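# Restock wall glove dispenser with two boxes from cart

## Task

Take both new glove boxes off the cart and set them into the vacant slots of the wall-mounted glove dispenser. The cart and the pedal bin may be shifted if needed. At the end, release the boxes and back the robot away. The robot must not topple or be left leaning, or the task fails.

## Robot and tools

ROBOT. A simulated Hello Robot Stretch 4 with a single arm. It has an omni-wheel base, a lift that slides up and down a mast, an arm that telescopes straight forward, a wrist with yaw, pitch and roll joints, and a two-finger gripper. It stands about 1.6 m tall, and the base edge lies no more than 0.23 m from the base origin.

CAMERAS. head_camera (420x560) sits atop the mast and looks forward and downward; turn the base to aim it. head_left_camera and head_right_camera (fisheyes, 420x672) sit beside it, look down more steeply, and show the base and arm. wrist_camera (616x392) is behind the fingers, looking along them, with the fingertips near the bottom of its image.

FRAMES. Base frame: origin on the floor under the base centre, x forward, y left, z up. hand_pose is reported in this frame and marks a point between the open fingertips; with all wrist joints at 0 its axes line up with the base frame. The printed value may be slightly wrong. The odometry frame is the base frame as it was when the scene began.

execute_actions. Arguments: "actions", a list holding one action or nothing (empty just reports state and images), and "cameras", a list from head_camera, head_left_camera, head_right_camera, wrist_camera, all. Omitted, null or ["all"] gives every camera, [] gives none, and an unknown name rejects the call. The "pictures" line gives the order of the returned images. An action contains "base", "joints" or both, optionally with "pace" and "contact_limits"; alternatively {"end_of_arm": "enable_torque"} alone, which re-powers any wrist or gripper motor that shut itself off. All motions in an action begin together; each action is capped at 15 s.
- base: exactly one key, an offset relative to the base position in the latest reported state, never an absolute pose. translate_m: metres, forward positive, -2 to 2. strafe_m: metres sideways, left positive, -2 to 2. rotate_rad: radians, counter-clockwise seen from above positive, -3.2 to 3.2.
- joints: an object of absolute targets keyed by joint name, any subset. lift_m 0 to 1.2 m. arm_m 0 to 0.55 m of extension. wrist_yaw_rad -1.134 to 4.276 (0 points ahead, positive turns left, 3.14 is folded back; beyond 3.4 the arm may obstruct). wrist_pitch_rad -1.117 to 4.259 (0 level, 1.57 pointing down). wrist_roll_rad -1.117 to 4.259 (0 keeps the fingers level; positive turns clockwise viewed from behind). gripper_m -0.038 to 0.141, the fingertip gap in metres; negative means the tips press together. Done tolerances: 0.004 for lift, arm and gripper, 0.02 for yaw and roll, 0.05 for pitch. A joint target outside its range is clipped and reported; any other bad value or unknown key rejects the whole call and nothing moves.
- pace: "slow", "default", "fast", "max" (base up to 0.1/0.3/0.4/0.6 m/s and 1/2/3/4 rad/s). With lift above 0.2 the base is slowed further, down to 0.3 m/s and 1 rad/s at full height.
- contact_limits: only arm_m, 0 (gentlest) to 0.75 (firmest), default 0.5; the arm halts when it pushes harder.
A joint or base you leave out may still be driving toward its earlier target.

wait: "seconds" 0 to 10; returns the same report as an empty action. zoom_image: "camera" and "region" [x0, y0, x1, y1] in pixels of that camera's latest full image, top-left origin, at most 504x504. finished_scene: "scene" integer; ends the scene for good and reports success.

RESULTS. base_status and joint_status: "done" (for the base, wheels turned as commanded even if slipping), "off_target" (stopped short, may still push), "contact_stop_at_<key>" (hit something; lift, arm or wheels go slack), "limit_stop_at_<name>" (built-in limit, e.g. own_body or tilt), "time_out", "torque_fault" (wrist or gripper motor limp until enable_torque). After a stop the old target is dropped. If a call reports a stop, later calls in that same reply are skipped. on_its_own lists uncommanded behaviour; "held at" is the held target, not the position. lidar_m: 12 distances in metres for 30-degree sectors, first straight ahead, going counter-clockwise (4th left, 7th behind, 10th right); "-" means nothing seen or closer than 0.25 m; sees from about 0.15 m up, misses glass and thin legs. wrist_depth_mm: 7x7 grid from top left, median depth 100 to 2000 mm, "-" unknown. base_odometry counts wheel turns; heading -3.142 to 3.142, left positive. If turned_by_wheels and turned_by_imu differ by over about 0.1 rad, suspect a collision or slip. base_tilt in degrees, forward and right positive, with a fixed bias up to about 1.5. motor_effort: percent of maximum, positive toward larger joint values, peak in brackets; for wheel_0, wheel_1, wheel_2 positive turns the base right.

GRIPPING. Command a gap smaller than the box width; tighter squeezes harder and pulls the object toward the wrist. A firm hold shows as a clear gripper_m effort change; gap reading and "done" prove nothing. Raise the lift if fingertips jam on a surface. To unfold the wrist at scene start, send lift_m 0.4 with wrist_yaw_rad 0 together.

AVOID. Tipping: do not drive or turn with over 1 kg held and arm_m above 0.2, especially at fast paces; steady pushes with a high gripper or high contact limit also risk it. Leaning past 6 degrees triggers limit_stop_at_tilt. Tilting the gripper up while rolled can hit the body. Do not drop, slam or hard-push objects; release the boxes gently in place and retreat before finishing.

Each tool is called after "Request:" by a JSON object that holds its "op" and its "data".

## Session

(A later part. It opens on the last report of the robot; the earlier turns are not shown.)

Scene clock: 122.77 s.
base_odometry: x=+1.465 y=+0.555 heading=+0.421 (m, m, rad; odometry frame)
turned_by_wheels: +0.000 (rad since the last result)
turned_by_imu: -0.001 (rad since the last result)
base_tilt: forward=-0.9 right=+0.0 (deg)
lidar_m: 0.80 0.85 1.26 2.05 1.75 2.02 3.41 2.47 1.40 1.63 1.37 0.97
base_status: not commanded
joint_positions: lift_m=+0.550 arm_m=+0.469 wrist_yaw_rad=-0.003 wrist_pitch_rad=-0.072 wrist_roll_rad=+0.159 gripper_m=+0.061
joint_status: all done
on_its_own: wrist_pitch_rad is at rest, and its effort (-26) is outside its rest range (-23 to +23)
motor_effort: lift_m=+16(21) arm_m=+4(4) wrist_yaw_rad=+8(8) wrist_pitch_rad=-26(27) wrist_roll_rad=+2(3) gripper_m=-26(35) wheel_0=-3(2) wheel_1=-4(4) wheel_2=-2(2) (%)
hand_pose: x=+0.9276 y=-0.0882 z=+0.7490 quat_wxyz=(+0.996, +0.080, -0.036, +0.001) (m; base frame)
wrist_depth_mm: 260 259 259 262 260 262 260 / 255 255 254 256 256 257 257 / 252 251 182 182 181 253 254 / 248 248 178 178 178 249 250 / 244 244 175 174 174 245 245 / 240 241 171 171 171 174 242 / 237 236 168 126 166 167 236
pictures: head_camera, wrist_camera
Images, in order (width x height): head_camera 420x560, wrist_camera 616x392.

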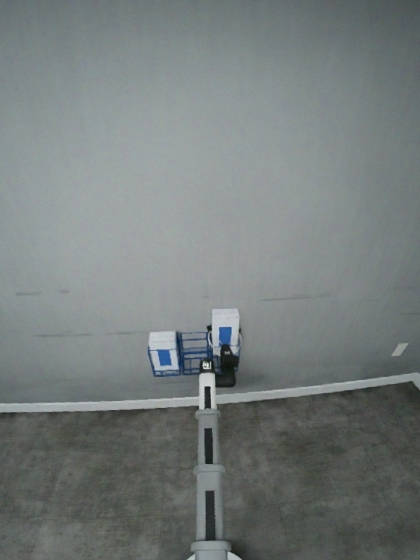

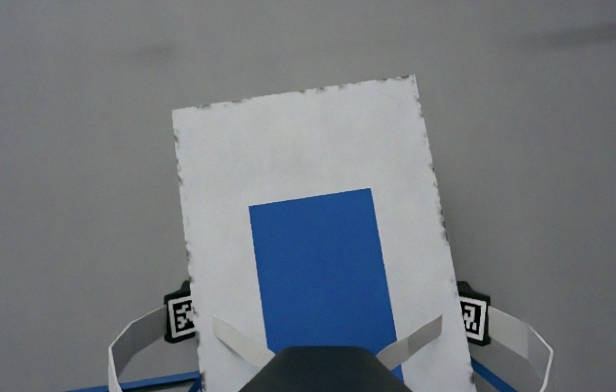

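Request:
{"op": "execute_actions", "data": {"actions": [{"joints":{"lift_m":0.525},"pace":"slow"}], "cameras": []}}

Request:
{"op": "execute_actions", "data": {"actions": [{"joints":{"gripper_m":0.14}}], "cameras": []}}

Request:
{"op": "execute_actions", "data": {"actions": [{"joints":{"arm_m":0.15,"wrist_roll_rad":0,"wrist_pitch_rad":0}}], "cameras": ["wrist_camera","head_camera"]}}

Scene clock: 126.33 s.
base_odometry: x=+1.465 y=+0.555 heading=+0.421 (m, m, rad; odometry frame)
turned_by_wheels: +0.000 (rad since the last result)
turned_by_imu: -0.001 (rad since the last result)
base_tilt: forward=-0.9 right=+0.0 (deg)
lidar_m: 0.81 0.83 1.27 2.06 1.77 2.00 3.41 2.49 1.37 1.63 1.40 0.98
base_status: not commanded
joint_positions: lift_m=+0.526 arm_m=+0.469 wrist_yaw_rad=-0.003 wrist_pitch_rad=-0.088 wrist_roll_rad=+0.155 gripper_m=+0.061
joint_status: all done
on_its_own: wrist_roll_rad is at rest, and its effort (+15) is outside its rest range (-13 to +13)
motor_effort: lift_m=+10(16) arm_m=+5(4) wrist_yaw_rad=+10(9) wrist_pitch_rad=+22(26) wrist_roll_rad=+15(14) gripper_m=-32(29) wheel_0=-2(3) wheel_1=-4(4) wheel_2=-2(2) (%)
hand_pose: x=+0.9272 y=-0.0884 z=+0.7292 quat_wxyz=(+0.996, +0.077, -0.044, +0.002) (m; base frame)
wrist_depth_mm: 266 266 266 266 268 267 266 / 260 260 260 262 260 262 262 / 255 255 181 181 181 256 256 / 250 251 178 177 178 251 251 / 244 245 174 174 174 246 246 / 241 240 171 170 170 174 241 / 236 235 168 125 167 167 236
pictures: none
No camera images: the call's "cameras" was empty. Leave "cameras" out to get every camera's image.

Scene clock: 128.13 s.
base_odometry: x=+1.464 y=+0.555 heading=+0.420 (m, m, rad; odometry frame)
turned_by_wheels: -0.001 (rad since the last result)
turned_by_imu: -0.002 (rad since the last result)
base_tilt: forward=-0.9 right=+0.1 (deg)
lidar_m: 0.79 0.84 1.25 2.06 1.76 2.02 3.41 2.48 1.39 1.63 1.39 0.99
base_status: not commanded
joint_positions: lift_m=+0.526 arm_m=+0.469 wrist_yaw_rad=-0.017 wrist_pitch_rad=-0.086 wrist_roll_rad=+0.157 gripper_m=+0.140
joint_status: all done
on_its_own: wrist_yaw_rad is at rest, and its effort (+47) is outside its rest range (-13 to +13)
motor_effort: lift_m=+11(11) arm_m=+5(4) wrist_yaw_rad=+47(49) wrist_pitch_rad=+18(23) wrist_roll_rad=+9(14) gripper_m=+3(31) wheel_0=-5(5) wheel_1=-4(4) wheel_2=-11(11) (%)
hand_pose: x=+0.9260 y=-0.0922 z=+0.7286 quat_wxyz=(+0.996, +0.078, -0.044, -0.005) (m; base frame)
wrist_depth_mm: 264 265 267 268 270 273 273 / 258 262 262 262 265 267 268 / 254 256 254 191 191 260 263 / 249 251 187 186 187 255 258 / 244 246 182 181 182 251 252 / 239 241 178 177 178 194 248 / 236 236 174 136 173 173 244
pictures: none
No camera images: the call's "cameras" was empty. Leave "cameras" out to get every camera's image.

Scene clock: 130.20 s.
base_odometry: x=+1.465 y=+0.555 heading=+0.421 (m, m, rad; odometry frame)
turned_by_wheels: +0.001 (rad since the last result)
turned_by_imu: +0.001 (rad since the last result)
base_tilt: forward=-0.8 right=+0.0 (deg)
lidar_m: 0.81 0.83 1.25 2.07 1.75 2.01 3.39 2.50 1.37 1.64 1.38 0.96
base_status: not commanded
joint_positions: lift_m=+0.525 arm_m=+0.151 wrist_yaw_rad=+0.000 wrist_pitch_rad=+0.002 wrist_roll_rad=+0.000 gripper_m=+0.140
joint_status: all done
motor_effort: lift_m=+16(16) arm_m=-5(15) wrist_yaw_rad=+0(47) wrist_pitch_rad=-8(52) wrist_roll_rad=+0(20) gripper_m=-3(1) wheel_0=-3(6) wheel_1=-1(5) wheel_2=+0(11) (%)
hand_pose: x=+0.6103 y=-0.0874 z=+0.7027 quat_wxyz=(+1.000, +0.000, +0.001, +0.000) (m; base frame)
wrist_depth_mm: 569 569 569 574 574 574 580 / 564 564 569 564 569 574 574 / 569 564 564 564 574 569 569 / 559 559 564 569 569 564 569 / 473 477 564 492 559 569 569 / 473 473 220 484 492 207 564 / 469 469 554 140 559 559 564
pictures: head_camera, wrist_camera
Images, in order (width x height): head_camera 420x560, wrist_camera 616x392.

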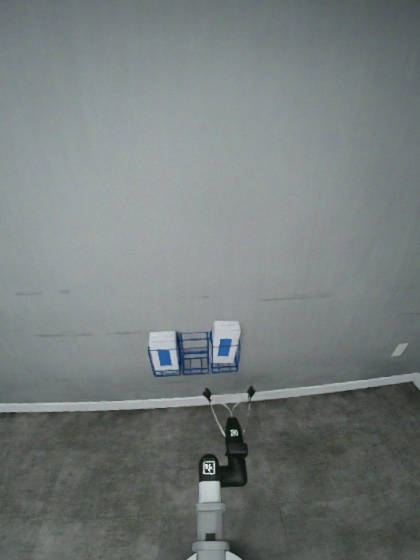

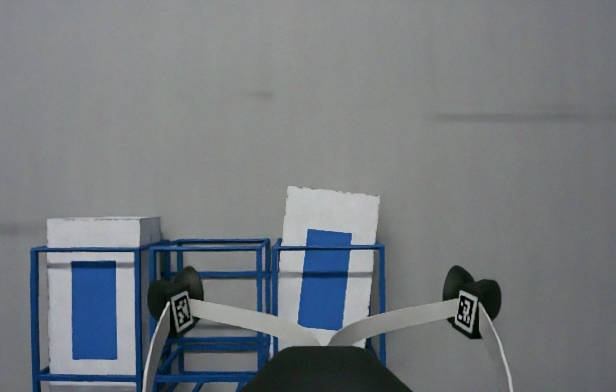

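Request:
{"op": "execute_actions", "data": {"actions": [{"joints":{"lift_m":0.63,"gripper_m":0.0}}], "cameras": []}}

Request:
{"op": "execute_actions", "data": {"actions": [{"joints":{"arm_m":0.46}}], "cameras": ["wrist_camera"]}}

Request:
{"op": "execute_actions", "data": {"actions": [{"joints":{"lift_m":0.555},"pace":"slow"}], "cameras": ["wrist_camera","head_camera"]}}

Scene clock: 136.57 s.
base_odometry: x=+1.465 y=+0.555 heading=+0.421 (m, m, rad; odometry frame)
turned_by_wheels: +0.000 (rad since the last result)
turned_by_imu: -0.002 (rad since the last result)
base_tilt: forward=-0.8 right=+0.0 (deg)
lidar_m: 0.80 0.86 1.27 2.06 1.76 2.02 3.41 2.46 1.38 1.63 1.38 0.98
base_status: not commanded
joint_positions: lift_m=+0.630 arm_m=+0.151 wrist_yaw_rad=+0.000 wrist_pitch_rad=+0.002 wrist_roll_rad=+0.000 gripper_m=+0.000
joint_status: all done
motor_effort: lift_m=+22(26) arm_m=-5(5) wrist_yaw_rad=+0(0) wrist_pitch_rad=-6(9) wrist_roll_rad=-1(2) gripper_m=-9(9) wheel_0=-3(3) wheel_1=+0(1) wheel_2=+0(0) (%)
hand_pose: x=+0.6103 y=-0.0874 z=+0.8073 quat_wxyz=(+1.000, +0.000, +0.001, +0.000) (m; base frame)
wrist_depth_mm: 569 564 564 569 574 580 574 / 564 564 569 574 574 569 574 / 559 559 569 569 569 569 569 / 559 559 559 564 574 569 574 / 559 559 564 564 564 564 569 / 554 484 559 202 190 559 569 / 466 469 452 144 554 569 564
pictures: none
No camera images: the call's "cameras" was empty. Leave "cameras" out to get every camera's image.

Scene clock: 138.60 s.
base_odometry: x=+1.465 y=+0.555 heading=+0.421 (m, m, rad; odometry frame)
turned_by_wheels: +0.000 (rad since the last result)
turned_by_imu: -0.001 (rad since the last result)
base_tilt: forward=-0.8 right=+0.0 (deg)
lidar_m: 0.80 0.83 1.28 2.04 1.77 2.00 3.42 2.49 1.37 1.63 1.39 0.98
base_status: not commanded
joint_positions: lift_m=+0.630 arm_m=+0.459 wrist_yaw_rad=+0.000 wrist_pitch_rad=+0.002 wrist_roll_rad=+0.000 gripper_m=+0.000
joint_status: all done
motor_effort: lift_m=+22(22) arm_m=+5(4) wrist_yaw_rad=+0(0) wrist_pitch_rad=-6(8) wrist_roll_rad=-1(1) gripper_m=-6(6) wheel_0=-3(3) wheel_1=-1(1) wheel_2=+0(0) (%)
hand_pose: x=+0.9185 y=-0.0874 z=+0.8073 quat_wxyz=(+1.000, +0.000, +0.001, +0.000) (m; base frame)
wrist_depth_mm: 252 254 255 255 256 256 257 / 253 252 254 254 256 256 255 / 252 252 252 254 254 255 255 / 250 252 251 252 253 254 254 / 250 250 251 252 253 253 253 / 250 249 249 201 189 252 253 / 247 249 181 144 190 252 252
pictures: wrist_camera
Images, in order (width x height): wrist_camera 616x392.

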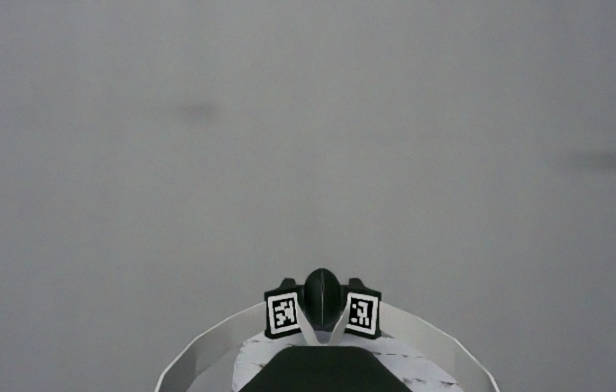

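Scene clock: 140.07 s.
torque_fault: wrist_pitch_rad switched itself off since the last result.
base_odometry: x=+1.465 y=+0.555 heading=+0.421 (m, m, rad; odometry frame)
turned_by_wheels: +0.000 (rad since the last result)
turned_by_imu: -0.001 (rad since the last result)
base_tilt: forward=-0.8 right=+0.0 (deg)
lidar_m: 0.80 0.84 1.27 2.07 1.76 2.01 3.40 2.44 1.37 1.63 1.38 0.97
base_status: not commanded
joint_positions: lift_m=+0.573 arm_m=+0.459 wrist_yaw_rad=-0.001 wrist_pitch_rad=-0.156 wrist_roll_rad=+0.001 gripper_m=+0.000
joint_status: lift_m contact_stop (moved -0.057 of -0.075)
on_its_own: lift_m is slack since a contact_stop (your +0.555 is given up); wrist_pitch_rad is off since a torque_fault, until you send "end_of_arm": "enable_torque" (your +0.000 is given up)
motor_effort: lift_m=+18(20) arm_m=+5(5) wrist_yaw_rad=+1(3) wrist_pitch_rad=-2(99) wrist_roll_rad=-2(4) gripper_m=-6(5) wheel_0=-3(3) wheel_1=-1(1) wheel_2=-1(1) (%)
hand_pose: x=+0.9150 y=-0.0876 z=+0.7962 quat_wxyz=(+0.997, +0.000, -0.078, +0.000) (m; base frame)
wrist_depth_mm: 290 289 291 291 293 293 293 / 282 281 282 281 283 285 285 / 272 273 273 273 274 276 276 / 264 264 265 266 266 266 268 / 256 257 258 258 259 259 260 / 249 251 251 200 189 253 253 / 244 243 178 144 179 245 247
pictures: head_camera, wrist_camera
Images, in order (width x height): head_camera 420x560, wrist_camera 616x392.

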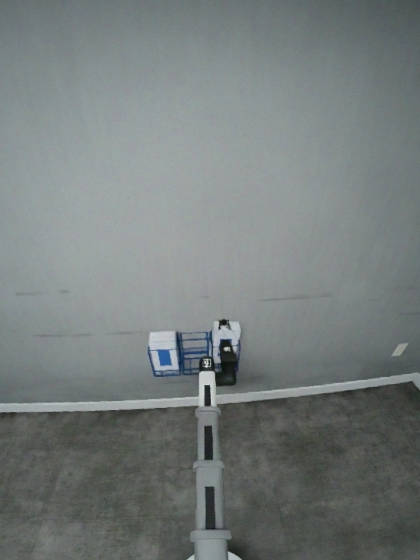

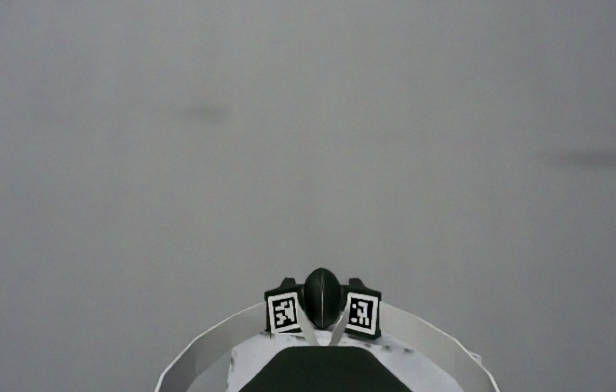

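Request:
{"op": "execute_actions", "data": {"actions": [{"end_of_arm":"enable_torque"}], "cameras": []}}

Request:
{"op": "execute_actions", "data": {"actions": [{"joints":{"lift_m":0.62}}], "cameras": []}}

Request:
{"op": "execute_actions", "data": {"actions": [{"joints":{"arm_m":0.1,"wrist_pitch_rad":0.45}}], "cameras": ["wrist_camera","head_camera"]}}

Scene clock: 142.53 s.
base_odometry: x=+1.465 y=+0.555 heading=+0.421 (m, m, rad; odometry frame)
turned_by_wheels: +0.000 (rad since the last result)
turned_by_imu: -0.001 (rad since the last result)
base_tilt: forward=-0.8 right=+0.0 (deg)
lidar_m: 0.80 0.84 1.27 2.07 1.77 1.99 3.43 2.47 1.36 1.63 1.39 0.96
base_status: not commanded
joint_positions: lift_m=+0.573 arm_m=+0.459 wrist_yaw_rad=-0.001 wrist_pitch_rad=-0.156 wrist_roll_rad=+0.001 gripper_m=+0.000
joint_status: not commanded
end_of_arm: enable_torque: each motor that was off is on again
on_its_own: wrist_pitch_rad is held at -0.156, not at your +0.000, since a torque_fault; lift_m is slack since a contact_stop (your +0.555 is given up)
motor_effort: lift_m=+18(18) arm_m=+5(5) wrist_yaw_rad=+2(1) wrist_pitch_rad=-3(3) wrist_roll_rad=-2(2) gripper_m=-2(5) wheel_0=-3(3) wheel_1=-1(1) wheel_2=-1(1) (%)
hand_pose: x=+0.9150 y=-0.0876 z=+0.7962 quat_wxyz=(+0.997, +0.000, -0.078, +0.000) (m; base frame)
wrist_depth_mm: 289 290 290 291 291 293 293 / 279 281 281 282 283 283 285 / 272 273 273 273 274 276 276 / 265 265 266 266 267 267 268 / 257 258 259 259 259 259 260 / 250 251 251 200 190 253 254 / 244 244 177 144 180 246 248
pictures: none
No camera images: the call's "cameras" was empty. Leave "cameras" out to get every camera's image.

Scene clock: 143.60 s.
base_odometry: x=+1.465 y=+0.555 heading=+0.421 (m, m, rad; odometry frame)
turned_by_wheels: +0.000 (rad since the last result)
turned_by_imu: +0.000 (rad since the last result)
base_tilt: forward=-0.8 right=+0.0 (deg)
lidar_m: 0.81 0.84 1.26 2.04 1.77 2.00 3.40 2.47 1.38 1.63 1.40 0.97
base_status: not commanded
joint_positions: lift_m=+0.620 arm_m=+0.459 wrist_yaw_rad=-0.001 wrist_pitch_rad=-0.154 wrist_roll_rad=+0.000 gripper_m=+0.000
joint_status: all done
on_its_own: wrist_pitch_rad is held at -0.156, not at your +0.000, since a torque_fault
motor_effort: lift_m=+22(18) arm_m=+5(5) wrist_yaw_rad=+1(1) wrist_pitch_rad=-8(7) wrist_roll_rad=-1(1) gripper_m=-2(6) wheel_0=-3(3) wheel_1=-1(1) wheel_2=-1(1) (%)
hand_pose: x=+0.9151 y=-0.0876 z=+0.8422 quat_wxyz=(+0.997, +0.000, -0.077, +0.000) (m; base frame)
wrist_depth_mm: 287 289 289 291 291 291 291 / 279 279 281 282 282 283 285 / 271 273 272 272 273 274 277 / 264 265 265 265 266 268 268 / 257 257 258 259 259 260 262 / 250 251 250 201 189 253 254 / 243 244 242 144 244 246 248
pictures: none
No camera images: the call's "cameras" was empty. Leave "cameras" out to get every camera's image.

Scene clock: 156.90 s.
torque_fault: wrist_pitch_rad switched itself off since the last result.
base_odometry: x=+1.465 y=+0.555 heading=+0.421 (m, m, rad; odometry frame)
turned_by_wheels: +0.000 (rad since the last result)
turned_by_imu: -0.005 (rad since the last result)
base_tilt: forward=-0.9 right=+0.0 (deg)
lidar_m: 0.81 0.85 1.25 2.05 1.77 2.01 3.40 2.49 1.38 1.63 1.40 0.97
base_status: not commanded
joint_positions: lift_m=+0.620 arm_m=+0.101 wrist_yaw_rad=+0.000 wrist_pitch_rad=+1.325 wrist_roll_rad=+0.000 gripper_m=+0.000
joint_status: wrist_pitch_rad torque_fault (moved +1.479 of +0.604); the others done
on_its_own: wrist_pitch_rad is off since a torque_fault, until you send "end_of_arm": "enable_torque" (your +0.450 is given up)
motor_effort: lift_m=+14(21) arm_m=-5(7) wrist_yaw_rad=+1(4) wrist_pitch_rad=-1(98) wrist_roll_rad=-1(1) gripper_m=-4(8) wheel_0=-2(3) wheel_1=-1(1) wheel_2=+0(1) (%)
hand_pose: x=+0.3420 y=-0.0874 z=+0.5187 quat_wxyz=(+0.788, +0.000, +0.615, +0.000) (m; base frame)
wrist_depth_mm: 820 820 831 831 854 854 866 / 891 891 878 866 854 854 842 / 842 842 831 831 809 809 798 / 798 788 809 798 788 778 788 / 778 768 768 759 759 750 741 / 741 741 732 202 190 715 707 / 715 715 691 145 691 683 683
pictures: head_camera, wrist_camera
Images, in order (width x height): head_camera 420x560, wrist_camera 616x392.

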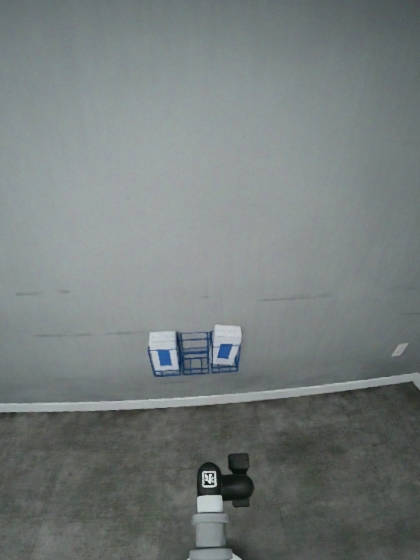

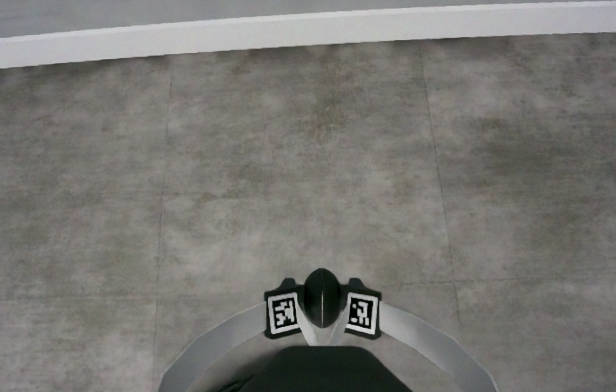

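Oops, simultaneous motion caught the box.

Request:
{"op": "execute_actions", "data": {"actions": [{"end_of_arm":"enable_torque"}], "cameras": []}}

Request:
{"op": "execute_actions", "data": {"actions": [{"joints":{"wrist_pitch_rad":0.0,"lift_m":0.45}}], "cameras": ["wrist_camera","head_camera"]}}

Request:
{"op": "zoom_image", "data": {"camera": "head_camera", "region": [140, 300, 270, 390]}}

Scene clock: 159.00 s.
base_odometry: x=+1.465 y=+0.555 heading=+0.421 (m, m, rad; odometry frame)
turned_by_wheels: +0.000 (rad since the last result)
turned_by_imu: -0.001 (rad since the last result)
base_tilt: forward=-0.9 right=-0.1 (deg)
lidar_m: 0.81 0.86 1.26 2.06 1.75 2.01 3.39 2.47 1.38 1.64 1.38 0.97
base_status: not commanded
joint_positions: lift_m=+0.620 arm_m=+0.101 wrist_yaw_rad=+0.000 wrist_pitch_rad=+1.352 wrist_roll_rad=+0.000 gripper_m=+0.000
joint_status: not commanded
end_of_arm: enable_torque: each motor that was off is on again
on_its_own: wrist_pitch_rad is held at +1.352, not at your +0.450, since a torque_fault
motor_effort: lift_m=+14(14) arm_m=-5(5) wrist_yaw_rad=+0(0) wrist_pitch_rad=-3(1) wrist_roll_rad=-1(0) gripper_m=-7(9) wheel_0=-2(2) wheel_1=-1(1) wheel_2=+0(0) (%)
hand_pose: x=+0.3343 y=-0.0874 z=+0.5169 quat_wxyz=(+0.780, +0.000, +0.626, +0.000) (m; base frame)
wrist_depth_mm: 842 820 854 866 866 854 866 / 878 866 854 842 842 842 820 / 842 831 831 809 809 798 798 / 809 798 788 778 778 768 759 / 768 759 750 759 759 750 732 / 732 732 732 202 190 715 715 / 723 715 559 144 699 683 676
pictures: none
No camera images: the call's "cameras" was empty. Leave "cameras" out to get every camera's image.

Scene clock: 160.80 s.
base_odometry: x=+1.465 y=+0.555 heading=+0.421 (m, m, rad; odometry frame)
turned_by_wheels: +0.000 (rad since the last result)
turned_by_imu: -0.001 (rad since the last result)
base_tilt: forward=-0.9 right=+0.0 (deg)
lidar_m: 0.80 0.85 1.24 2.06 1.75 1.99 3.40 2.47 1.37 1.64 1.37 0.98
base_status: not commanded
joint_positions: lift_m=+0.450 arm_m=+0.101 wrist_yaw_rad=+0.000 wrist_pitch_rad=+0.003 wrist_roll_rad=+0.000 gripper_m=+0.000
joint_status: all done
motor_effort: lift_m=+14(17) arm_m=-5(5) wrist_yaw_rad=+0(0) wrist_pitch_rad=-9(12) wrist_roll_rad=-1(2) gripper_m=-10(5) wheel_0=-2(2) wheel_1=-1(1) wheel_2=+0(0) (%)
hand_pose: x=+0.5602 y=-0.0874 z=+0.6278 quat_wxyz=(+1.000, +0.000, +0.001, +0.000) (m; base frame)
wrist_depth_mm: 621 621 621 621 621 627 627 / 615 621 621 621 621 627 621 / 615 615 615 621 621 615 627 / 609 525 615 521 621 621 627 / 609 525 615 525 615 615 621 / 603 521 609 202 189 615 615 / 603 603 603 144 609 609 615
pictures: head_camera, wrist_camera
Images, in order (width x height): head_camera 420x560, wrist_camera 616x392.

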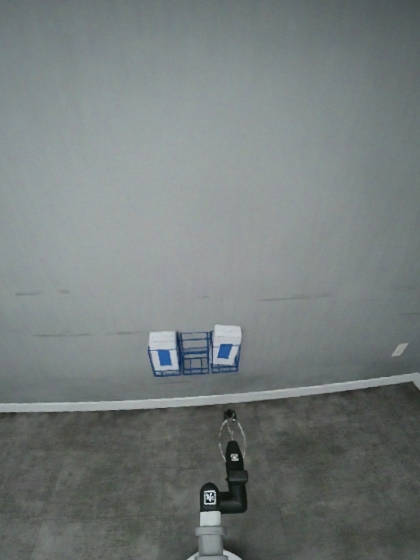

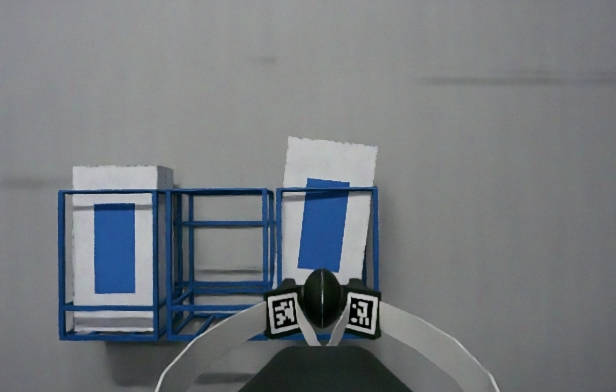

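Region (140, 300, 270, 390) of head_camera's 420x560 image, scaled by 3.877, with more detail than that image has; it fills the top 349 rows of this view, and the rest is white.

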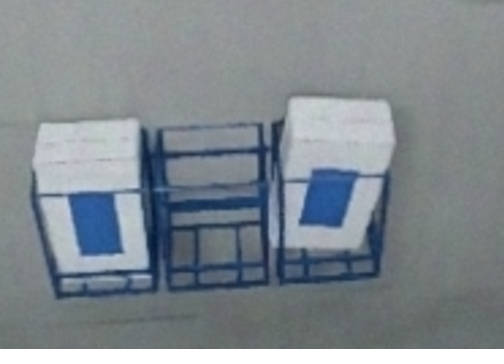

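Request:
{"op": "execute_actions", "data": {"actions": [{"base":{"strafe_m":-0.125},"joints":{"lift_m":0.55}}], "cameras": []}}

Request:
{"op": "execute_actions", "data": {"actions": [{"joints":{"arm_m":0.47}}], "cameras": ["wrist_camera"]}}

Request:
{"op": "execute_actions", "data": {"actions": [{"base":{"strafe_m":0.045},"pace":"slow"}], "cameras": ["wrist_camera","head_camera"]}}

Scene clock: 165.17 s.
base_odometry: x=+1.516 y=+0.441 heading=+0.421 (m, m, rad; odometry frame)
turned_by_wheels: +0.000 (rad since the last result)
turned_by_imu: -0.001 (rad since the last result)
base_tilt: forward=-0.8 right=+0.0 (deg)
lidar_m: 0.82 0.85 1.26 2.17 1.88 2.22 3.51 2.28 1.28 1.52 1.42 0.97
base_status: done
joint_positions: lift_m=+0.550 arm_m=+0.101 wrist_yaw_rad=+0.000 wrist_pitch_rad=+0.002 wrist_roll_rad=+0.000 gripper_m=+0.000
joint_status: all done
motor_effort: lift_m=+22(21) arm_m=-5(4) wrist_yaw_rad=+0(0) wrist_pitch_rad=-8(7) wrist_roll_rad=+0(1) gripper_m=-5(4) wheel_0=+3(7) wheel_1=-1(10) wheel_2=+0(0) (%)
hand_pose: x=+0.5602 y=-0.0874 z=+0.7272 quat_wxyz=(+1.000, +0.000, +0.001, +0.000) (m; base frame)
wrist_depth_mm: 615 627 621 627 627 627 640 / 621 621 627 627 627 634 627 / 621 621 627 627 627 627 627 / 621 627 621 627 621 621 627 / 530 615 517 621 621 627 621 / 525 615 525 202 189 621 615 / 521 609 512 144 621 615 627
pictures: none
No camera images: the call's "cameras" was empty. Leave "cameras" out to get every camera's image.

Scene clock: 167.37 s.
base_odometry: x=+1.516 y=+0.441 heading=+0.421 (m, m, rad; odometry frame)
turned_by_wheels: +0.000 (rad since the last result)
turned_by_imu: -0.001 (rad since the last result)
base_tilt: forward=-0.9 right=+0.0 (deg)
lidar_m: 0.83 0.84 1.29 2.19 1.87 2.19 3.53 2.29 1.28 1.52 1.39 0.97
base_status: not commanded
joint_positions: lift_m=+0.550 arm_m=+0.469 wrist_yaw_rad=+0.000 wrist_pitch_rad=+0.002 wrist_roll_rad=+0.000 gripper_m=+0.000
joint_status: all done
motor_effort: lift_m=+22(22) arm_m=+5(5) wrist_yaw_rad=+0(0) wrist_pitch_rad=-6(7) wrist_roll_rad=-1(1) gripper_m=-4(7) wheel_0=+3(3) wheel_1=-1(0) wheel_2=+0(0) (%)
hand_pose: x=+0.9285 y=-0.0874 z=+0.7273 quat_wxyz=(+1.000, +0.000, +0.001, +0.000) (m; base frame)
wrist_depth_mm: 249 250 251 252 252 253 253 / 249 249 249 250 252 251 252 / 247 248 249 250 250 251 251 / 247 247 248 248 249 250 250 / 142 141 183 248 249 249 250 / 144 142 159 200 190 248 249 / 145 144 154 144 247 247 248
pictures: wrist_camera
Images, in order (width x height): wrist_camera 616x392.

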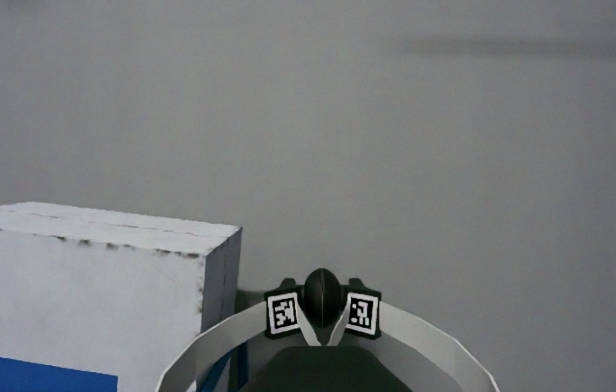

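Scene clock: 168.90 s.
base_odometry: x=+1.498 y=+0.482 heading=+0.419 (m, m, rad; odometry frame)
turned_by_wheels: -0.002 (rad since the last result)
turned_by_imu: -0.004 (rad since the last result)
base_tilt: forward=-0.9 right=+0.0 (deg)
lidar_m: 0.81 0.83 1.26 2.12 1.83 2.13 3.53 2.38 1.31 1.54 1.39 0.98
base_status: done
joint_positions: lift_m=+0.550 arm_m=+0.469 wrist_yaw_rad=-0.014 wrist_pitch_rad=+0.000 wrist_roll_rad=+0.000 gripper_m=+0.000
joint_status: not commanded
on_its_own: wrist_yaw_rad is at rest, and its effort (+41) is outside its rest range (-13 to +13)
motor_effort: lift_m=+21(22) arm_m=+5(5) wrist_yaw_rad=+41(41) wrist_pitch_rad=-3(5) wrist_roll_rad=-2(0) gripper_m=-8(14) wheel_0=-19(22) wheel_1=-2(7) wheel_2=-8(7) (%)
hand_pose: x=+0.9272 y=-0.0915 z=+0.7280 quat_wxyz=(+1.000, +0.000, +0.000, -0.007) (m; base frame)
wrist_depth_mm: 245 248 250 252 254 256 259 / 245 246 250 251 254 255 257 / 243 245 248 250 252 254 258 / 242 245 247 249 252 253 256 / 154 150 147 249 250 252 255 / 154 150 146 193 188 252 253 / 154 150 144 147 248 250 253
pictures: head_camera, wrist_camera
Images, in order (width x height): head_camera 420x560, wrist_camera 616x392.

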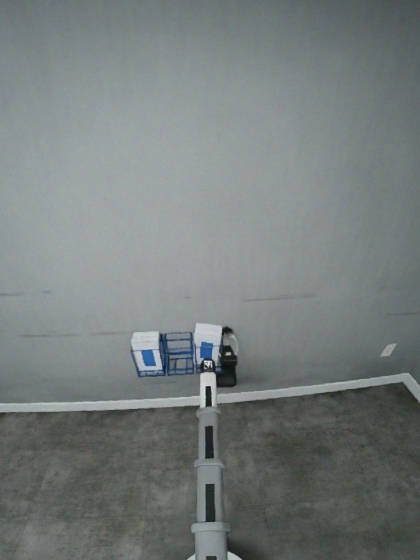

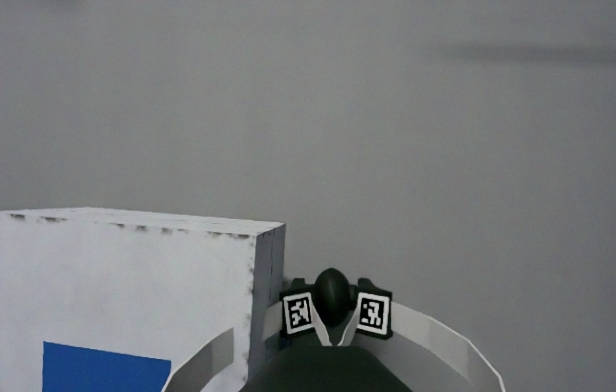

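Request:
{"op": "execute_actions", "data": {"actions": [{"base":{"strafe_m":-0.015}}], "cameras": []}}

Request:
{"op": "execute_actions", "data": {"actions": [{"joints":{"lift_m":0.575}}], "cameras": []}}

Request:
{"op": "execute_actions", "data": {"actions": [{"base":{"strafe_m":0.035},"pace":"slow"}], "cameras": ["wrist_camera","head_camera"]}}

Scene clock: 172.03 s.
base_odometry: x=+1.504 y=+0.468 heading=+0.418 (m, m, rad; odometry frame)
turned_by_wheels: -0.001 (rad since the last result)
turned_by_imu: -0.002 (rad since the last result)
base_tilt: forward=-0.9 right=+0.0 (deg)
lidar_m: 0.80 0.82 1.25 2.15 1.84 2.15 3.51 2.36 1.27 1.53 1.40 0.98
base_status: done
joint_positions: lift_m=+0.550 arm_m=+0.469 wrist_yaw_rad=-0.007 wrist_pitch_rad=+0.001 wrist_roll_rad=+0.000 gripper_m=+0.000
joint_status: not commanded
on_its_own: wrist_yaw_rad is at rest, and its effort (+18) is outside its rest range (-13 to +13)
motor_effort: lift_m=+21(21) arm_m=+5(5) wrist_yaw_rad=+18(40) wrist_pitch_rad=-3(5) wrist_roll_rad=-1(0) gripper_m=-7(12) wheel_0=-4(20) wheel_1=-4(15) wheel_2=-8(8) (%)
hand_pose: x=+0.9279 y=-0.0893 z=+0.7276 quat_wxyz=(+1.000, +0.000, +0.001, -0.003) (m; base frame)
wrist_depth_mm: 246 248 249 251 253 254 255 / 247 247 249 251 252 253 255 / 244 247 247 250 251 253 254 / 244 246 248 249 250 252 254 / 154 150 147 248 249 252 252 / 155 150 147 204 190 250 251 / 154 150 146 140 248 249 250
pictures: none
No camera images: the call's "cameras" was empty. Leave "cameras" out to get every camera's image.

Scene clock: 172.90 s.
base_odometry: x=+1.504 y=+0.468 heading=+0.418 (m, m, rad; odometry frame)
turned_by_wheels: +0.000 (rad since the last result)
turned_by_imu: +0.000 (rad since the last result)
base_tilt: forward=-0.8 right=+0.0 (deg)
lidar_m: 0.81 0.84 1.27 2.14 1.84 2.17 3.53 2.35 1.27 1.55 1.38 0.99
base_status: not commanded
joint_positions: lift_m=+0.575 arm_m=+0.469 wrist_yaw_rad=-0.006 wrist_pitch_rad=+0.004 wrist_roll_rad=+0.000 gripper_m=+0.000
joint_status: all done
on_its_own: wrist_yaw_rad is at rest, and its effort (+17) is outside its rest range (-13 to +13)
motor_effort: lift_m=+23(19) arm_m=+5(5) wrist_yaw_rad=+17(18) wrist_pitch_rad=-12(13) wrist_roll_rad=+0(1) gripper_m=-5(8) wheel_0=-4(4) wheel_1=-4(4) wheel_2=-8(8) (%)
hand_pose: x=+0.9280 y=-0.0892 z=+0.7517 quat_wxyz=(+1.000, +0.000, +0.002, -0.003) (m; base frame)
wrist_depth_mm: 247 247 249 251 252 253 255 / 246 247 248 251 252 252 254 / 245 246 246 249 250 252 254 / 243 245 247 249 250 252 252 / 187 203 246 248 249 251 252 / 155 151 148 205 189 250 251 / 156 151 147 140 248 249 251
pictures: none
No camera images: the call's "cameras" was empty. Leave "cameras" out to get every camera's image.

Scene clock: 174.30 s.
base_odometry: x=+1.490 y=+0.500 heading=+0.414 (m, m, rad; odometry frame)
turned_by_wheels: -0.004 (rad since the last result)
turned_by_imu: -0.005 (rad since the last result)
base_tilt: forward=-0.9 right=+0.0 (deg)
lidar_m: 0.82 0.85 1.27 2.12 1.81 2.09 3.39 2.37 1.31 1.58 1.41 0.98
base_status: done
joint_positions: lift_m=+0.575 arm_m=+0.469 wrist_yaw_rad=-0.022 wrist_pitch_rad=+0.000 wrist_roll_rad=+0.000 gripper_m=+0.000
joint_status: not commanded
on_its_own: wrist_yaw_rad is at rest, and its effort (+64) is outside its rest range (-13 to +13)
motor_effort: lift_m=+21(23) arm_m=+5(5) wrist_yaw_rad=+64(63) wrist_pitch_rad=-2(10) wrist_roll_rad=+0(0) gripper_m=-9(16) wheel_0=-28(26) wheel_1=-7(7) wheel_2=-14(15) (%)
hand_pose: x=+0.9265 y=-0.0938 z=+0.7529 quat_wxyz=(+1.000, +0.000, +0.000, -0.011) (m; base frame)
wrist_depth_mm: 242 246 250 252 255 260 263 / 242 245 249 251 256 259 263 / 241 245 248 251 256 257 262 / 241 243 246 250 253 257 260 / 238 211 245 249 252 256 259 / 155 151 147 187 187 255 258 / 155 151 141 145 251 252 257
pictures: head_camera, wrist_camera
Images, in order (width x height): head_camera 420x560, wrist_camera 616x392.

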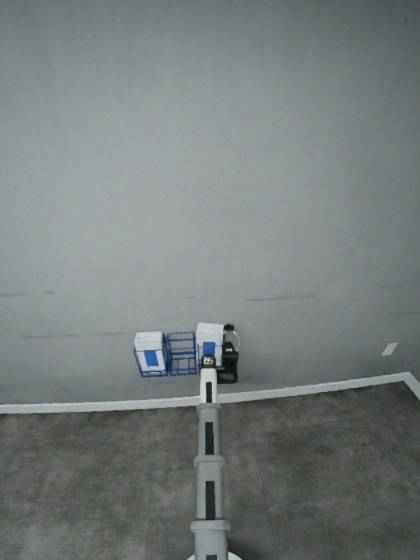

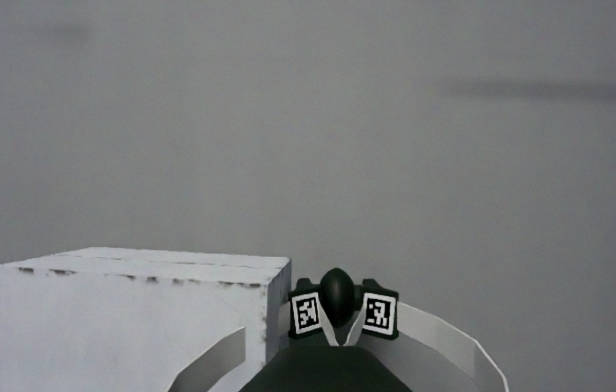

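Back off and look.

Request:
{"op": "execute_actions", "data": {"actions": [{"base":{"strafe_m":-0.04}}], "cameras": []}}

Request:
{"op": "execute_actions", "data": {"actions": [{"joints":{"arm_m":0.1}}], "cameras": []}}

Request:
{"op": "execute_actions", "data": {"actions": [{"joints":{"lift_m":0.42}}], "cameras": ["wrist_camera","head_camera"]}}

Scene clock: 177.80 s.
base_odometry: x=+1.506 y=+0.463 heading=+0.413 (m, m, rad; odometry frame)
turned_by_wheels: -0.001 (rad since the last result)
turned_by_imu: -0.002 (rad since the last result)
base_tilt: forward=-0.8 right=+0.0 (deg)
lidar_m: 0.83 0.85 1.26 2.16 1.85 2.13 3.52 2.34 1.29 1.53 1.40 0.97
base_status: done
joint_positions: lift_m=+0.575 arm_m=+0.469 wrist_yaw_rad=-0.002 wrist_pitch_rad=+0.003 wrist_roll_rad=+0.000 gripper_m=+0.000
joint_status: not commanded
motor_effort: lift_m=+21(21) arm_m=+5(5) wrist_yaw_rad=+6(64) wrist_pitch_rad=-9(9) wrist_roll_rad=-1(0) gripper_m=-3(11) wheel_0=+1(24) wheel_1=-3(19) wheel_2=-4(14) (%)
hand_pose: x=+0.9283 y=-0.0881 z=+0.7521 quat_wxyz=(+1.000, +0.000, +0.002, -0.001) (m; base frame)
wrist_depth_mm: 247 248 249 252 253 255 255 / 246 247 249 249 252 253 255 / 246 247 248 250 251 252 252 / 244 246 248 250 250 252 253 / 199 216 247 248 249 251 253 / 157 152 153 196 189 250 251 / 157 152 148 141 248 249 251
pictures: none
No camera images: the call's "cameras" was empty. Leave "cameras" out to get every camera's image.

Scene clock: 180.00 s.
base_odometry: x=+1.506 y=+0.463 heading=+0.413 (m, m, rad; odometry frame)
turned_by_wheels: +0.000 (rad since the last result)
turned_by_imu: -0.001 (rad since the last result)
base_tilt: forward=-0.8 right=+0.0 (deg)
lidar_m: 0.82 0.85 1.24 2.15 1.84 2.15 3.51 2.35 1.28 1.54 1.42 0.98
base_status: not commanded
joint_positions: lift_m=+0.575 arm_m=+0.101 wrist_yaw_rad=+0.000 wrist_pitch_rad=+0.002 wrist_roll_rad=+0.000 gripper_m=+0.000
joint_status: all done
motor_effort: lift_m=+21(21) arm_m=-5(7) wrist_yaw_rad=+0(6) wrist_pitch_rad=-8(11) wrist_roll_rad=+0(0) gripper_m=-8(5) wheel_0=+1(1) wheel_1=-3(3) wheel_2=-4(4) (%)
hand_pose: x=+0.5603 y=-0.0874 z=+0.7523 quat_wxyz=(+1.000, +0.000, +0.001, +0.000) (m; base frame)
wrist_depth_mm: 615 627 627 627 634 634 640 / 621 621 627 627 621 634 634 / 615 615 627 627 627 640 634 / 615 615 621 621 627 621 627 / 521 615 525 621 621 627 627 / 525 609 525 202 189 621 634 / 521 603 530 144 621 621 627
pictures: none
No camera images: the call's "cameras" was empty. Leave "cameras" out to get every camera's image.

Scene clock: 181.73 s.
base_odometry: x=+1.506 y=+0.463 heading=+0.413 (m, m, rad; odometry frame)
turned_by_wheels: +0.000 (rad since the last result)
turned_by_imu: -0.001 (rad since the last result)
base_tilt: forward=-0.9 right=+0.0 (deg)
lidar_m: 0.82 0.84 1.27 2.16 1.83 2.14 3.52 2.33 1.29 1.52 1.39 1.00
base_status: not commanded
joint_positions: lift_m=+0.420 arm_m=+0.101 wrist_yaw_rad=+0.000 wrist_pitch_rad=+0.002 wrist_roll_rad=+0.000 gripper_m=+0.000
joint_status: all done
motor_effort: lift_m=+15(18) arm_m=-5(5) wrist_yaw_rad=+0(0) wrist_pitch_rad=-8(6) wrist_roll_rad=+1(1) gripper_m=-7(6) wheel_0=+1(1) wheel_1=-3(3) wheel_2=-4(4) (%)
hand_pose: x=+0.5603 y=-0.0874 z=+0.5979 quat_wxyz=(+1.000, +0.000, +0.001, +0.000) (m; base frame)
wrist_depth_mm: 621 627 621 627 634 627 640 / 615 627 621 627 634 640 634 / 615 621 621 627 634 627 634 / 530 615 530 621 621 634 634 / 525 615 535 621 621 627 627 / 521 603 603 202 189 615 627 / 603 609 609 144 621 621 627
pictures: head_camera, wrist_camera
Images, in order (width x height): head_camera 420x560, wrist_camera 616x392.

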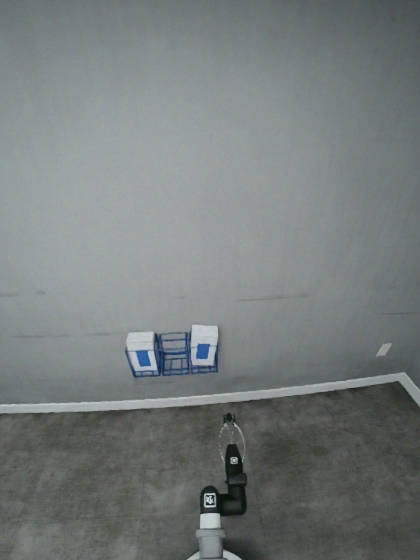

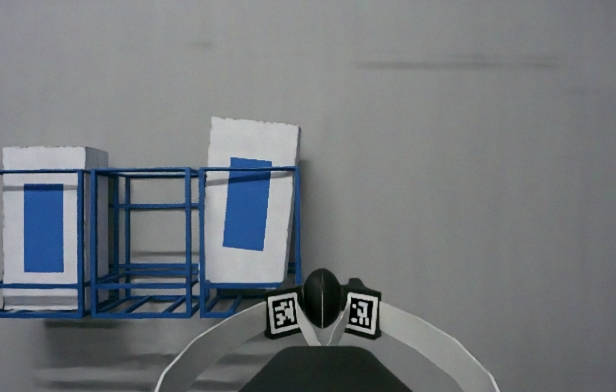

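Request:
{"op": "execute_actions", "data": {"actions": [{"base":{"strafe_m":0.078},"joints":{"lift_m":0.545,"gripper_m":0.14,"wrist_roll_rad":0.08}}], "cameras": ["wrist_camera"]}}

Request:
{"op": "execute_actions", "data": {"actions": [{"joints":{"arm_m":0.46},"pace":"slow"}], "cameras": ["wrist_camera"]}}

Scene clock: 187.97 s.
base_odometry: x=+1.474 y=+0.535 heading=+0.414 (m, m, rad; odometry frame)
turned_by_wheels: +0.000 (rad since the last result)
turned_by_imu: -0.002 (rad since the last result)
base_tilt: forward=-1.0 right=+0.0 (deg)
lidar_m: 0.80 0.83 1.26 2.09 1.76 2.00 3.41 2.45 1.36 1.60 1.41 0.99
base_status: done
joint_positions: lift_m=+0.545 arm_m=+0.101 wrist_yaw_rad=+0.000 wrist_pitch_rad=+0.002 wrist_roll_rad=+0.080 gripper_m=+0.140
joint_status: all done
motor_effort: lift_m=+22(22) arm_m=-5(5) wrist_yaw_rad=+0(0) wrist_pitch_rad=-9(8) wrist_roll_rad=+1(6) gripper_m=+1(3) wheel_0=-1(7) wheel_1=+2(10) wheel_2=+0(3) (%)
hand_pose: x=+0.5603 y=-0.0874 z=+0.7223 quat_wxyz=(+0.999, +0.040, +0.001, +0.000) (m; base frame)
wrist_depth_mm: 615 621 627 627 634 634 640 / 609 621 615 621 621 627 634 / 615 621 615 627 621 627 634 / 615 615 615 615 621 627 627 / 603 603 615 517 615 621 627 / 521 517 220 521 615 206 621 / 603 517 609 140 609 615 627
pictures: wrist_camera
Images, in order (width x height): wrist_camera 616x392.

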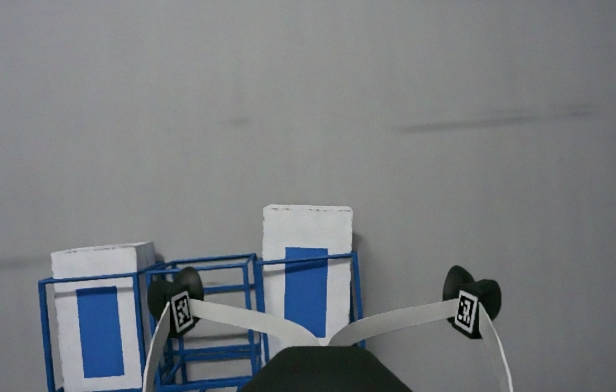

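Scene clock: 192.83 s.
base_odometry: x=+1.474 y=+0.535 heading=+0.414 (m, m, rad; odometry frame)
turned_by_wheels: +0.000 (rad since the last result)
turned_by_imu: -0.002 (rad since the last result)
base_tilt: forward=-0.9 right=+0.0 (deg)
lidar_m: 0.81 0.84 1.25 2.06 1.78 2.02 3.40 2.46 1.36 1.61 1.41 0.97
base_status: not commanded
joint_positions: lift_m=+0.545 arm_m=+0.458 wrist_yaw_rad=+0.002 wrist_pitch_rad=+0.001 wrist_roll_rad=+0.081 gripper_m=+0.140
joint_status: all done
motor_effort: lift_m=+21(22) arm_m=+9(11) wrist_yaw_rad=-7(8) wrist_pitch_rad=-5(9) wrist_roll_rad=-2(2) gripper_m=-5(3) wheel_0=+3(3) wheel_1=+3(3) wheel_2=+0(2) (%)
hand_pose: x=+0.9181 y=-0.0868 z=+0.7228 quat_wxyz=(+0.999, +0.040, +0.000, +0.001) (m; base frame)
wrist_depth_mm: 256 257 257 258 259 260 262 / 253 255 256 256 258 260 259 / 253 255 255 256 256 258 258 / 253 253 254 255 256 257 257 / 252 251 185 174 168 257 257 / 250 208 181 171 167 196 255 / 249 249 180 138 161 254 255
pictures: wrist_camera
Images, in order (width x height): wrist_camera 616x392.

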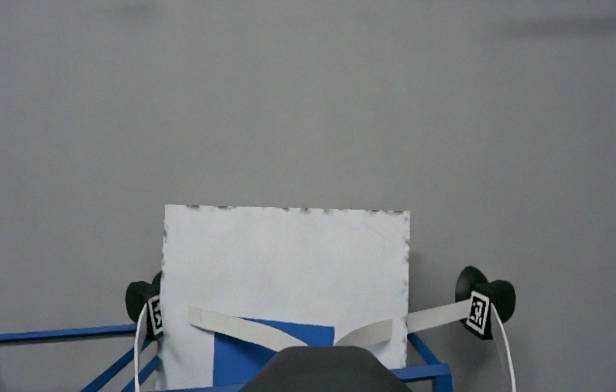

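Request:
{"op": "execute_actions", "data": {"actions": [{"joints":{"gripper_m":0.07},"base":{"strafe_m":0.012},"pace":"slow"}], "cameras": []}}

Request:
{"op": "execute_actions", "data": {"actions": [{"joints":{"lift_m":0.58},"pace":"slow"}], "cameras": []}}

Request:
{"op": "execute_actions", "data": {"actions": [{"joints":{"wrist_roll_rad":-0.01},"base":{"strafe_m":-0.008},"pace":"slow"}], "cameras": ["wrist_camera","head_camera"]}}

Request:
{"op": "zoom_image", "data": {"camera": "head_camera", "region": [130, 280, 260, 390]}}

Scene clock: 198.53 s.
base_odometry: x=+1.469 y=+0.546 heading=+0.414 (m, m, rad; odometry frame)
turned_by_wheels: +0.000 (rad since the last result)
turned_by_imu: -0.002 (rad since the last result)
base_tilt: forward=-0.8 right=+0.0 (deg)
lidar_m: 0.80 0.85 1.28 2.06 1.75 2.02 3.39 2.46 1.38 1.62 1.40 0.96
base_status: done
joint_positions: lift_m=+0.545 arm_m=+0.460 wrist_yaw_rad=+0.004 wrist_pitch_rad=+0.000 wrist_roll_rad=+0.079 gripper_m=+0.071
joint_status: all done
motor_effort: lift_m=+21(21) arm_m=+1(8) wrist_yaw_rad=-13(15) wrist_pitch_rad=-1(4) wrist_roll_rad=+2(3) gripper_m=-30(32) wheel_0=-1(3) wheel_1=+2(10) wheel_2=+0(0) (%)
hand_pose: x=+0.9197 y=-0.0862 z=+0.7230 quat_wxyz=(+0.999, +0.040, +0.000, +0.002) (m; base frame)
wrist_depth_mm: 253 254 256 255 257 258 258 / 252 253 255 255 257 258 258 / 251 252 253 253 255 256 257 / 249 251 253 254 253 255 256 / 249 249 176 167 160 253 253 / 247 248 174 166 159 191 254 / 247 190 174 125 151 252 251
pictures: none
No camera images: the call's "cameras" was empty. Leave "cameras" out to get every camera's image.

Scene clock: 199.67 s.
base_odometry: x=+1.469 y=+0.546 heading=+0.414 (m, m, rad; odometry frame)
turned_by_wheels: +0.000 (rad since the last result)
turned_by_imu: +0.000 (rad since the last result)
base_tilt: forward=-0.8 right=+0.0 (deg)
lidar_m: 0.80 0.83 1.28 2.07 1.75 2.00 3.41 2.50 1.39 1.61 1.39 0.99
base_status: not commanded
joint_positions: lift_m=+0.579 arm_m=+0.460 wrist_yaw_rad=+0.003 wrist_pitch_rad=+0.011 wrist_roll_rad=+0.080 gripper_m=+0.071
joint_status: all done
on_its_own: wrist_pitch_rad is at rest, and its effort (-31) is outside its rest range (-23 to +23)
motor_effort: lift_m=+25(28) arm_m=+0(1) wrist_yaw_rad=-10(13) wrist_pitch_rad=-31(35) wrist_roll_rad=+1(2) gripper_m=-24(35) wheel_0=+0(1) wheel_1=+2(2) wheel_2=+0(0) (%)
hand_pose: x=+0.9196 y=-0.0865 z=+0.7546 quat_wxyz=(+0.999, +0.040, +0.005, +0.001) (m; base frame)
wrist_depth_mm: 251 251 252 253 255 256 256 / 250 251 252 253 253 255 256 / 249 250 252 253 254 254 256 / 249 250 251 252 252 254 255 / 248 249 175 165 156 254 254 / 248 248 174 164 155 184 254 / 248 249 174 128 151 252 254
pictures: none
No camera images: the call's "cameras" was empty. Leave "cameras" out to get every camera's image.

Scene clock: 200.47 s.
base_odometry: x=+1.472 y=+0.539 heading=+0.415 (m, m, rad; odometry frame)
turned_by_wheels: +0.001 (rad since the last result)
turned_by_imu: +0.001 (rad since the last result)
base_tilt: forward=-0.8 right=+0.0 (deg)
lidar_m: 0.79 0.84 1.25 2.09 1.78 2.01 3.40 2.47 1.34 1.59 1.42 0.98
base_status: done
joint_positions: lift_m=+0.579 arm_m=+0.460 wrist_yaw_rad=+0.009 wrist_pitch_rad=+0.011 wrist_roll_rad=-0.008 gripper_m=+0.070
joint_status: all done
on_its_own: wrist_yaw_rad is at rest, and its effort (-27) is outside its rest range (-13 to +13); wrist_pitch_rad is at rest, and its effort (-30) is outside its rest range (-23 to +23)
motor_effort: lift_m=+25(25) arm_m=+1(1) wrist_yaw_rad=-27(26) wrist_pitch_rad=-30(32) wrist_roll_rad=-5(9) gripper_m=-27(23) wheel_0=+13(9) wheel_1=+2(6) wheel_2=+2(2) (%)
hand_pose: x=+0.9201 y=-0.0848 z=+0.7546 quat_wxyz=(+1.000, -0.004, +0.005, +0.005) (m; base frame)
wrist_depth_mm: 252 251 252 252 252 253 252 / 252 251 252 252 252 252 252 / 251 251 251 251 252 251 252 / 250 251 251 251 251 252 252 / 250 251 175 165 156 251 251 / 250 250 172 163 155 200 252 / 249 250 171 125 151 250 252
pictures: head_camera, wrist_camera
Images, in order (width x height): head_camera 420x560, wrist_camera 616x392.

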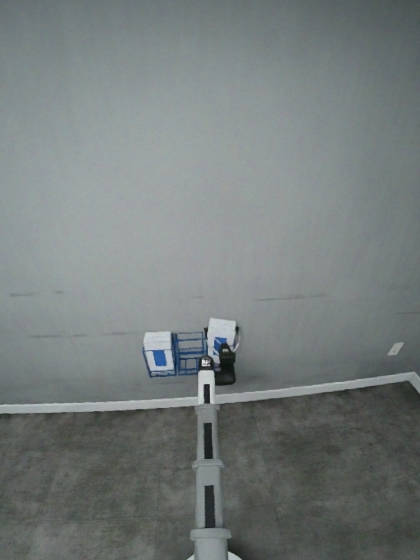

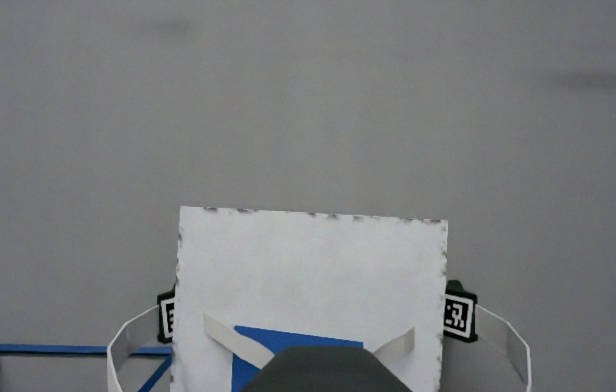

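Region (130, 280, 260, 390) of head_camera's 420x560 image, scaled by 3.877, with more detail than that image has; it fills the top 426 rows of this view, and the rest is white.

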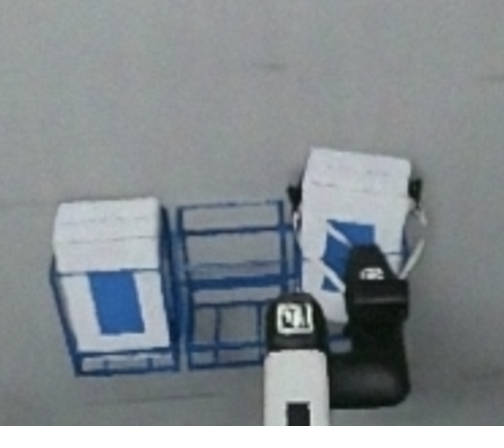

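Request:
{"op": "execute_actions", "data": {"actions": [{"joints":{"wrist_roll_rad":-0.07,"arm_m":0.485},"pace":"slow","contact_limits":{"arm_m":0.2}}], "cameras": []}}

Request:
{"op": "execute_actions", "data": {"actions": [{"joints":{"lift_m":0.55},"pace":"slow"}], "cameras": []}}

Request:
{"op": "execute_actions", "data": {"actions": [{"joints":{"gripper_m":0.14}}], "cameras": []}}

Request:
{"op": "execute_actions", "data": {"actions": [{"joints":{"arm_m":0.1}}], "cameras": ["wrist_camera","head_camera"]}}

Scene clock: 204.90 s.
base_odometry: x=+1.472 y=+0.539 heading=+0.416 (m, m, rad; odometry frame)
turned_by_wheels: +0.000 (rad since the last result)
turned_by_imu: -0.001 (rad since the last result)
base_tilt: forward=-0.9 right=+0.0 (deg)
lidar_m: 0.82 0.86 1.26 2.09 1.78 2.03 3.40 2.45 1.37 1.62 1.37 0.97
base_status: not commanded
joint_positions: lift_m=+0.579 arm_m=+0.473 wrist_yaw_rad=+0.008 wrist_pitch_rad=+0.011 wrist_roll_rad=-0.066 gripper_m=+0.070
joint_status: arm_m contact_stop (moved +0.014 of +0.025); the others done
on_its_own: arm_m is slack since a contact_stop (your +0.485 is given up); wrist_yaw_rad is at rest, and its effort (-24) is outside its rest range (-13 to +13); wrist_pitch_rad is at rest, and its effort (-33) is outside its rest range (-23 to +23)
motor_effort: lift_m=+25(25) arm_m=+0(14) wrist_yaw_rad=-24(30) wrist_pitch_rad=-33(38) wrist_roll_rad=-5(9) gripper_m=-24(24) wheel_0=+13(13) wheel_1=+5(5) wheel_2=+2(3) (%)
contact_limits: arm_m 0.2
hand_pose: x=+0.9335 y=-0.0851 z=+0.7545 quat_wxyz=(+0.999, -0.033, +0.005, +0.004) (m; base frame)
wrist_depth_mm: 238 238 238 238 237 238 239 / 238 238 238 238 238 239 238 / 238 237 238 237 237 238 237 / 237 237 237 238 238 237 238 / 237 237 171 162 154 238 237 / 237 236 168 160 153 200 238 / 237 234 167 125 149 237 237
pictures: none
No camera images: the call's "cameras" was empty. Leave "cameras" out to get every camera's image.

not run: a stop came earlier in this reply.

not run: a stop came earlier in this reply.

not run: a stop came earlier in this reply.


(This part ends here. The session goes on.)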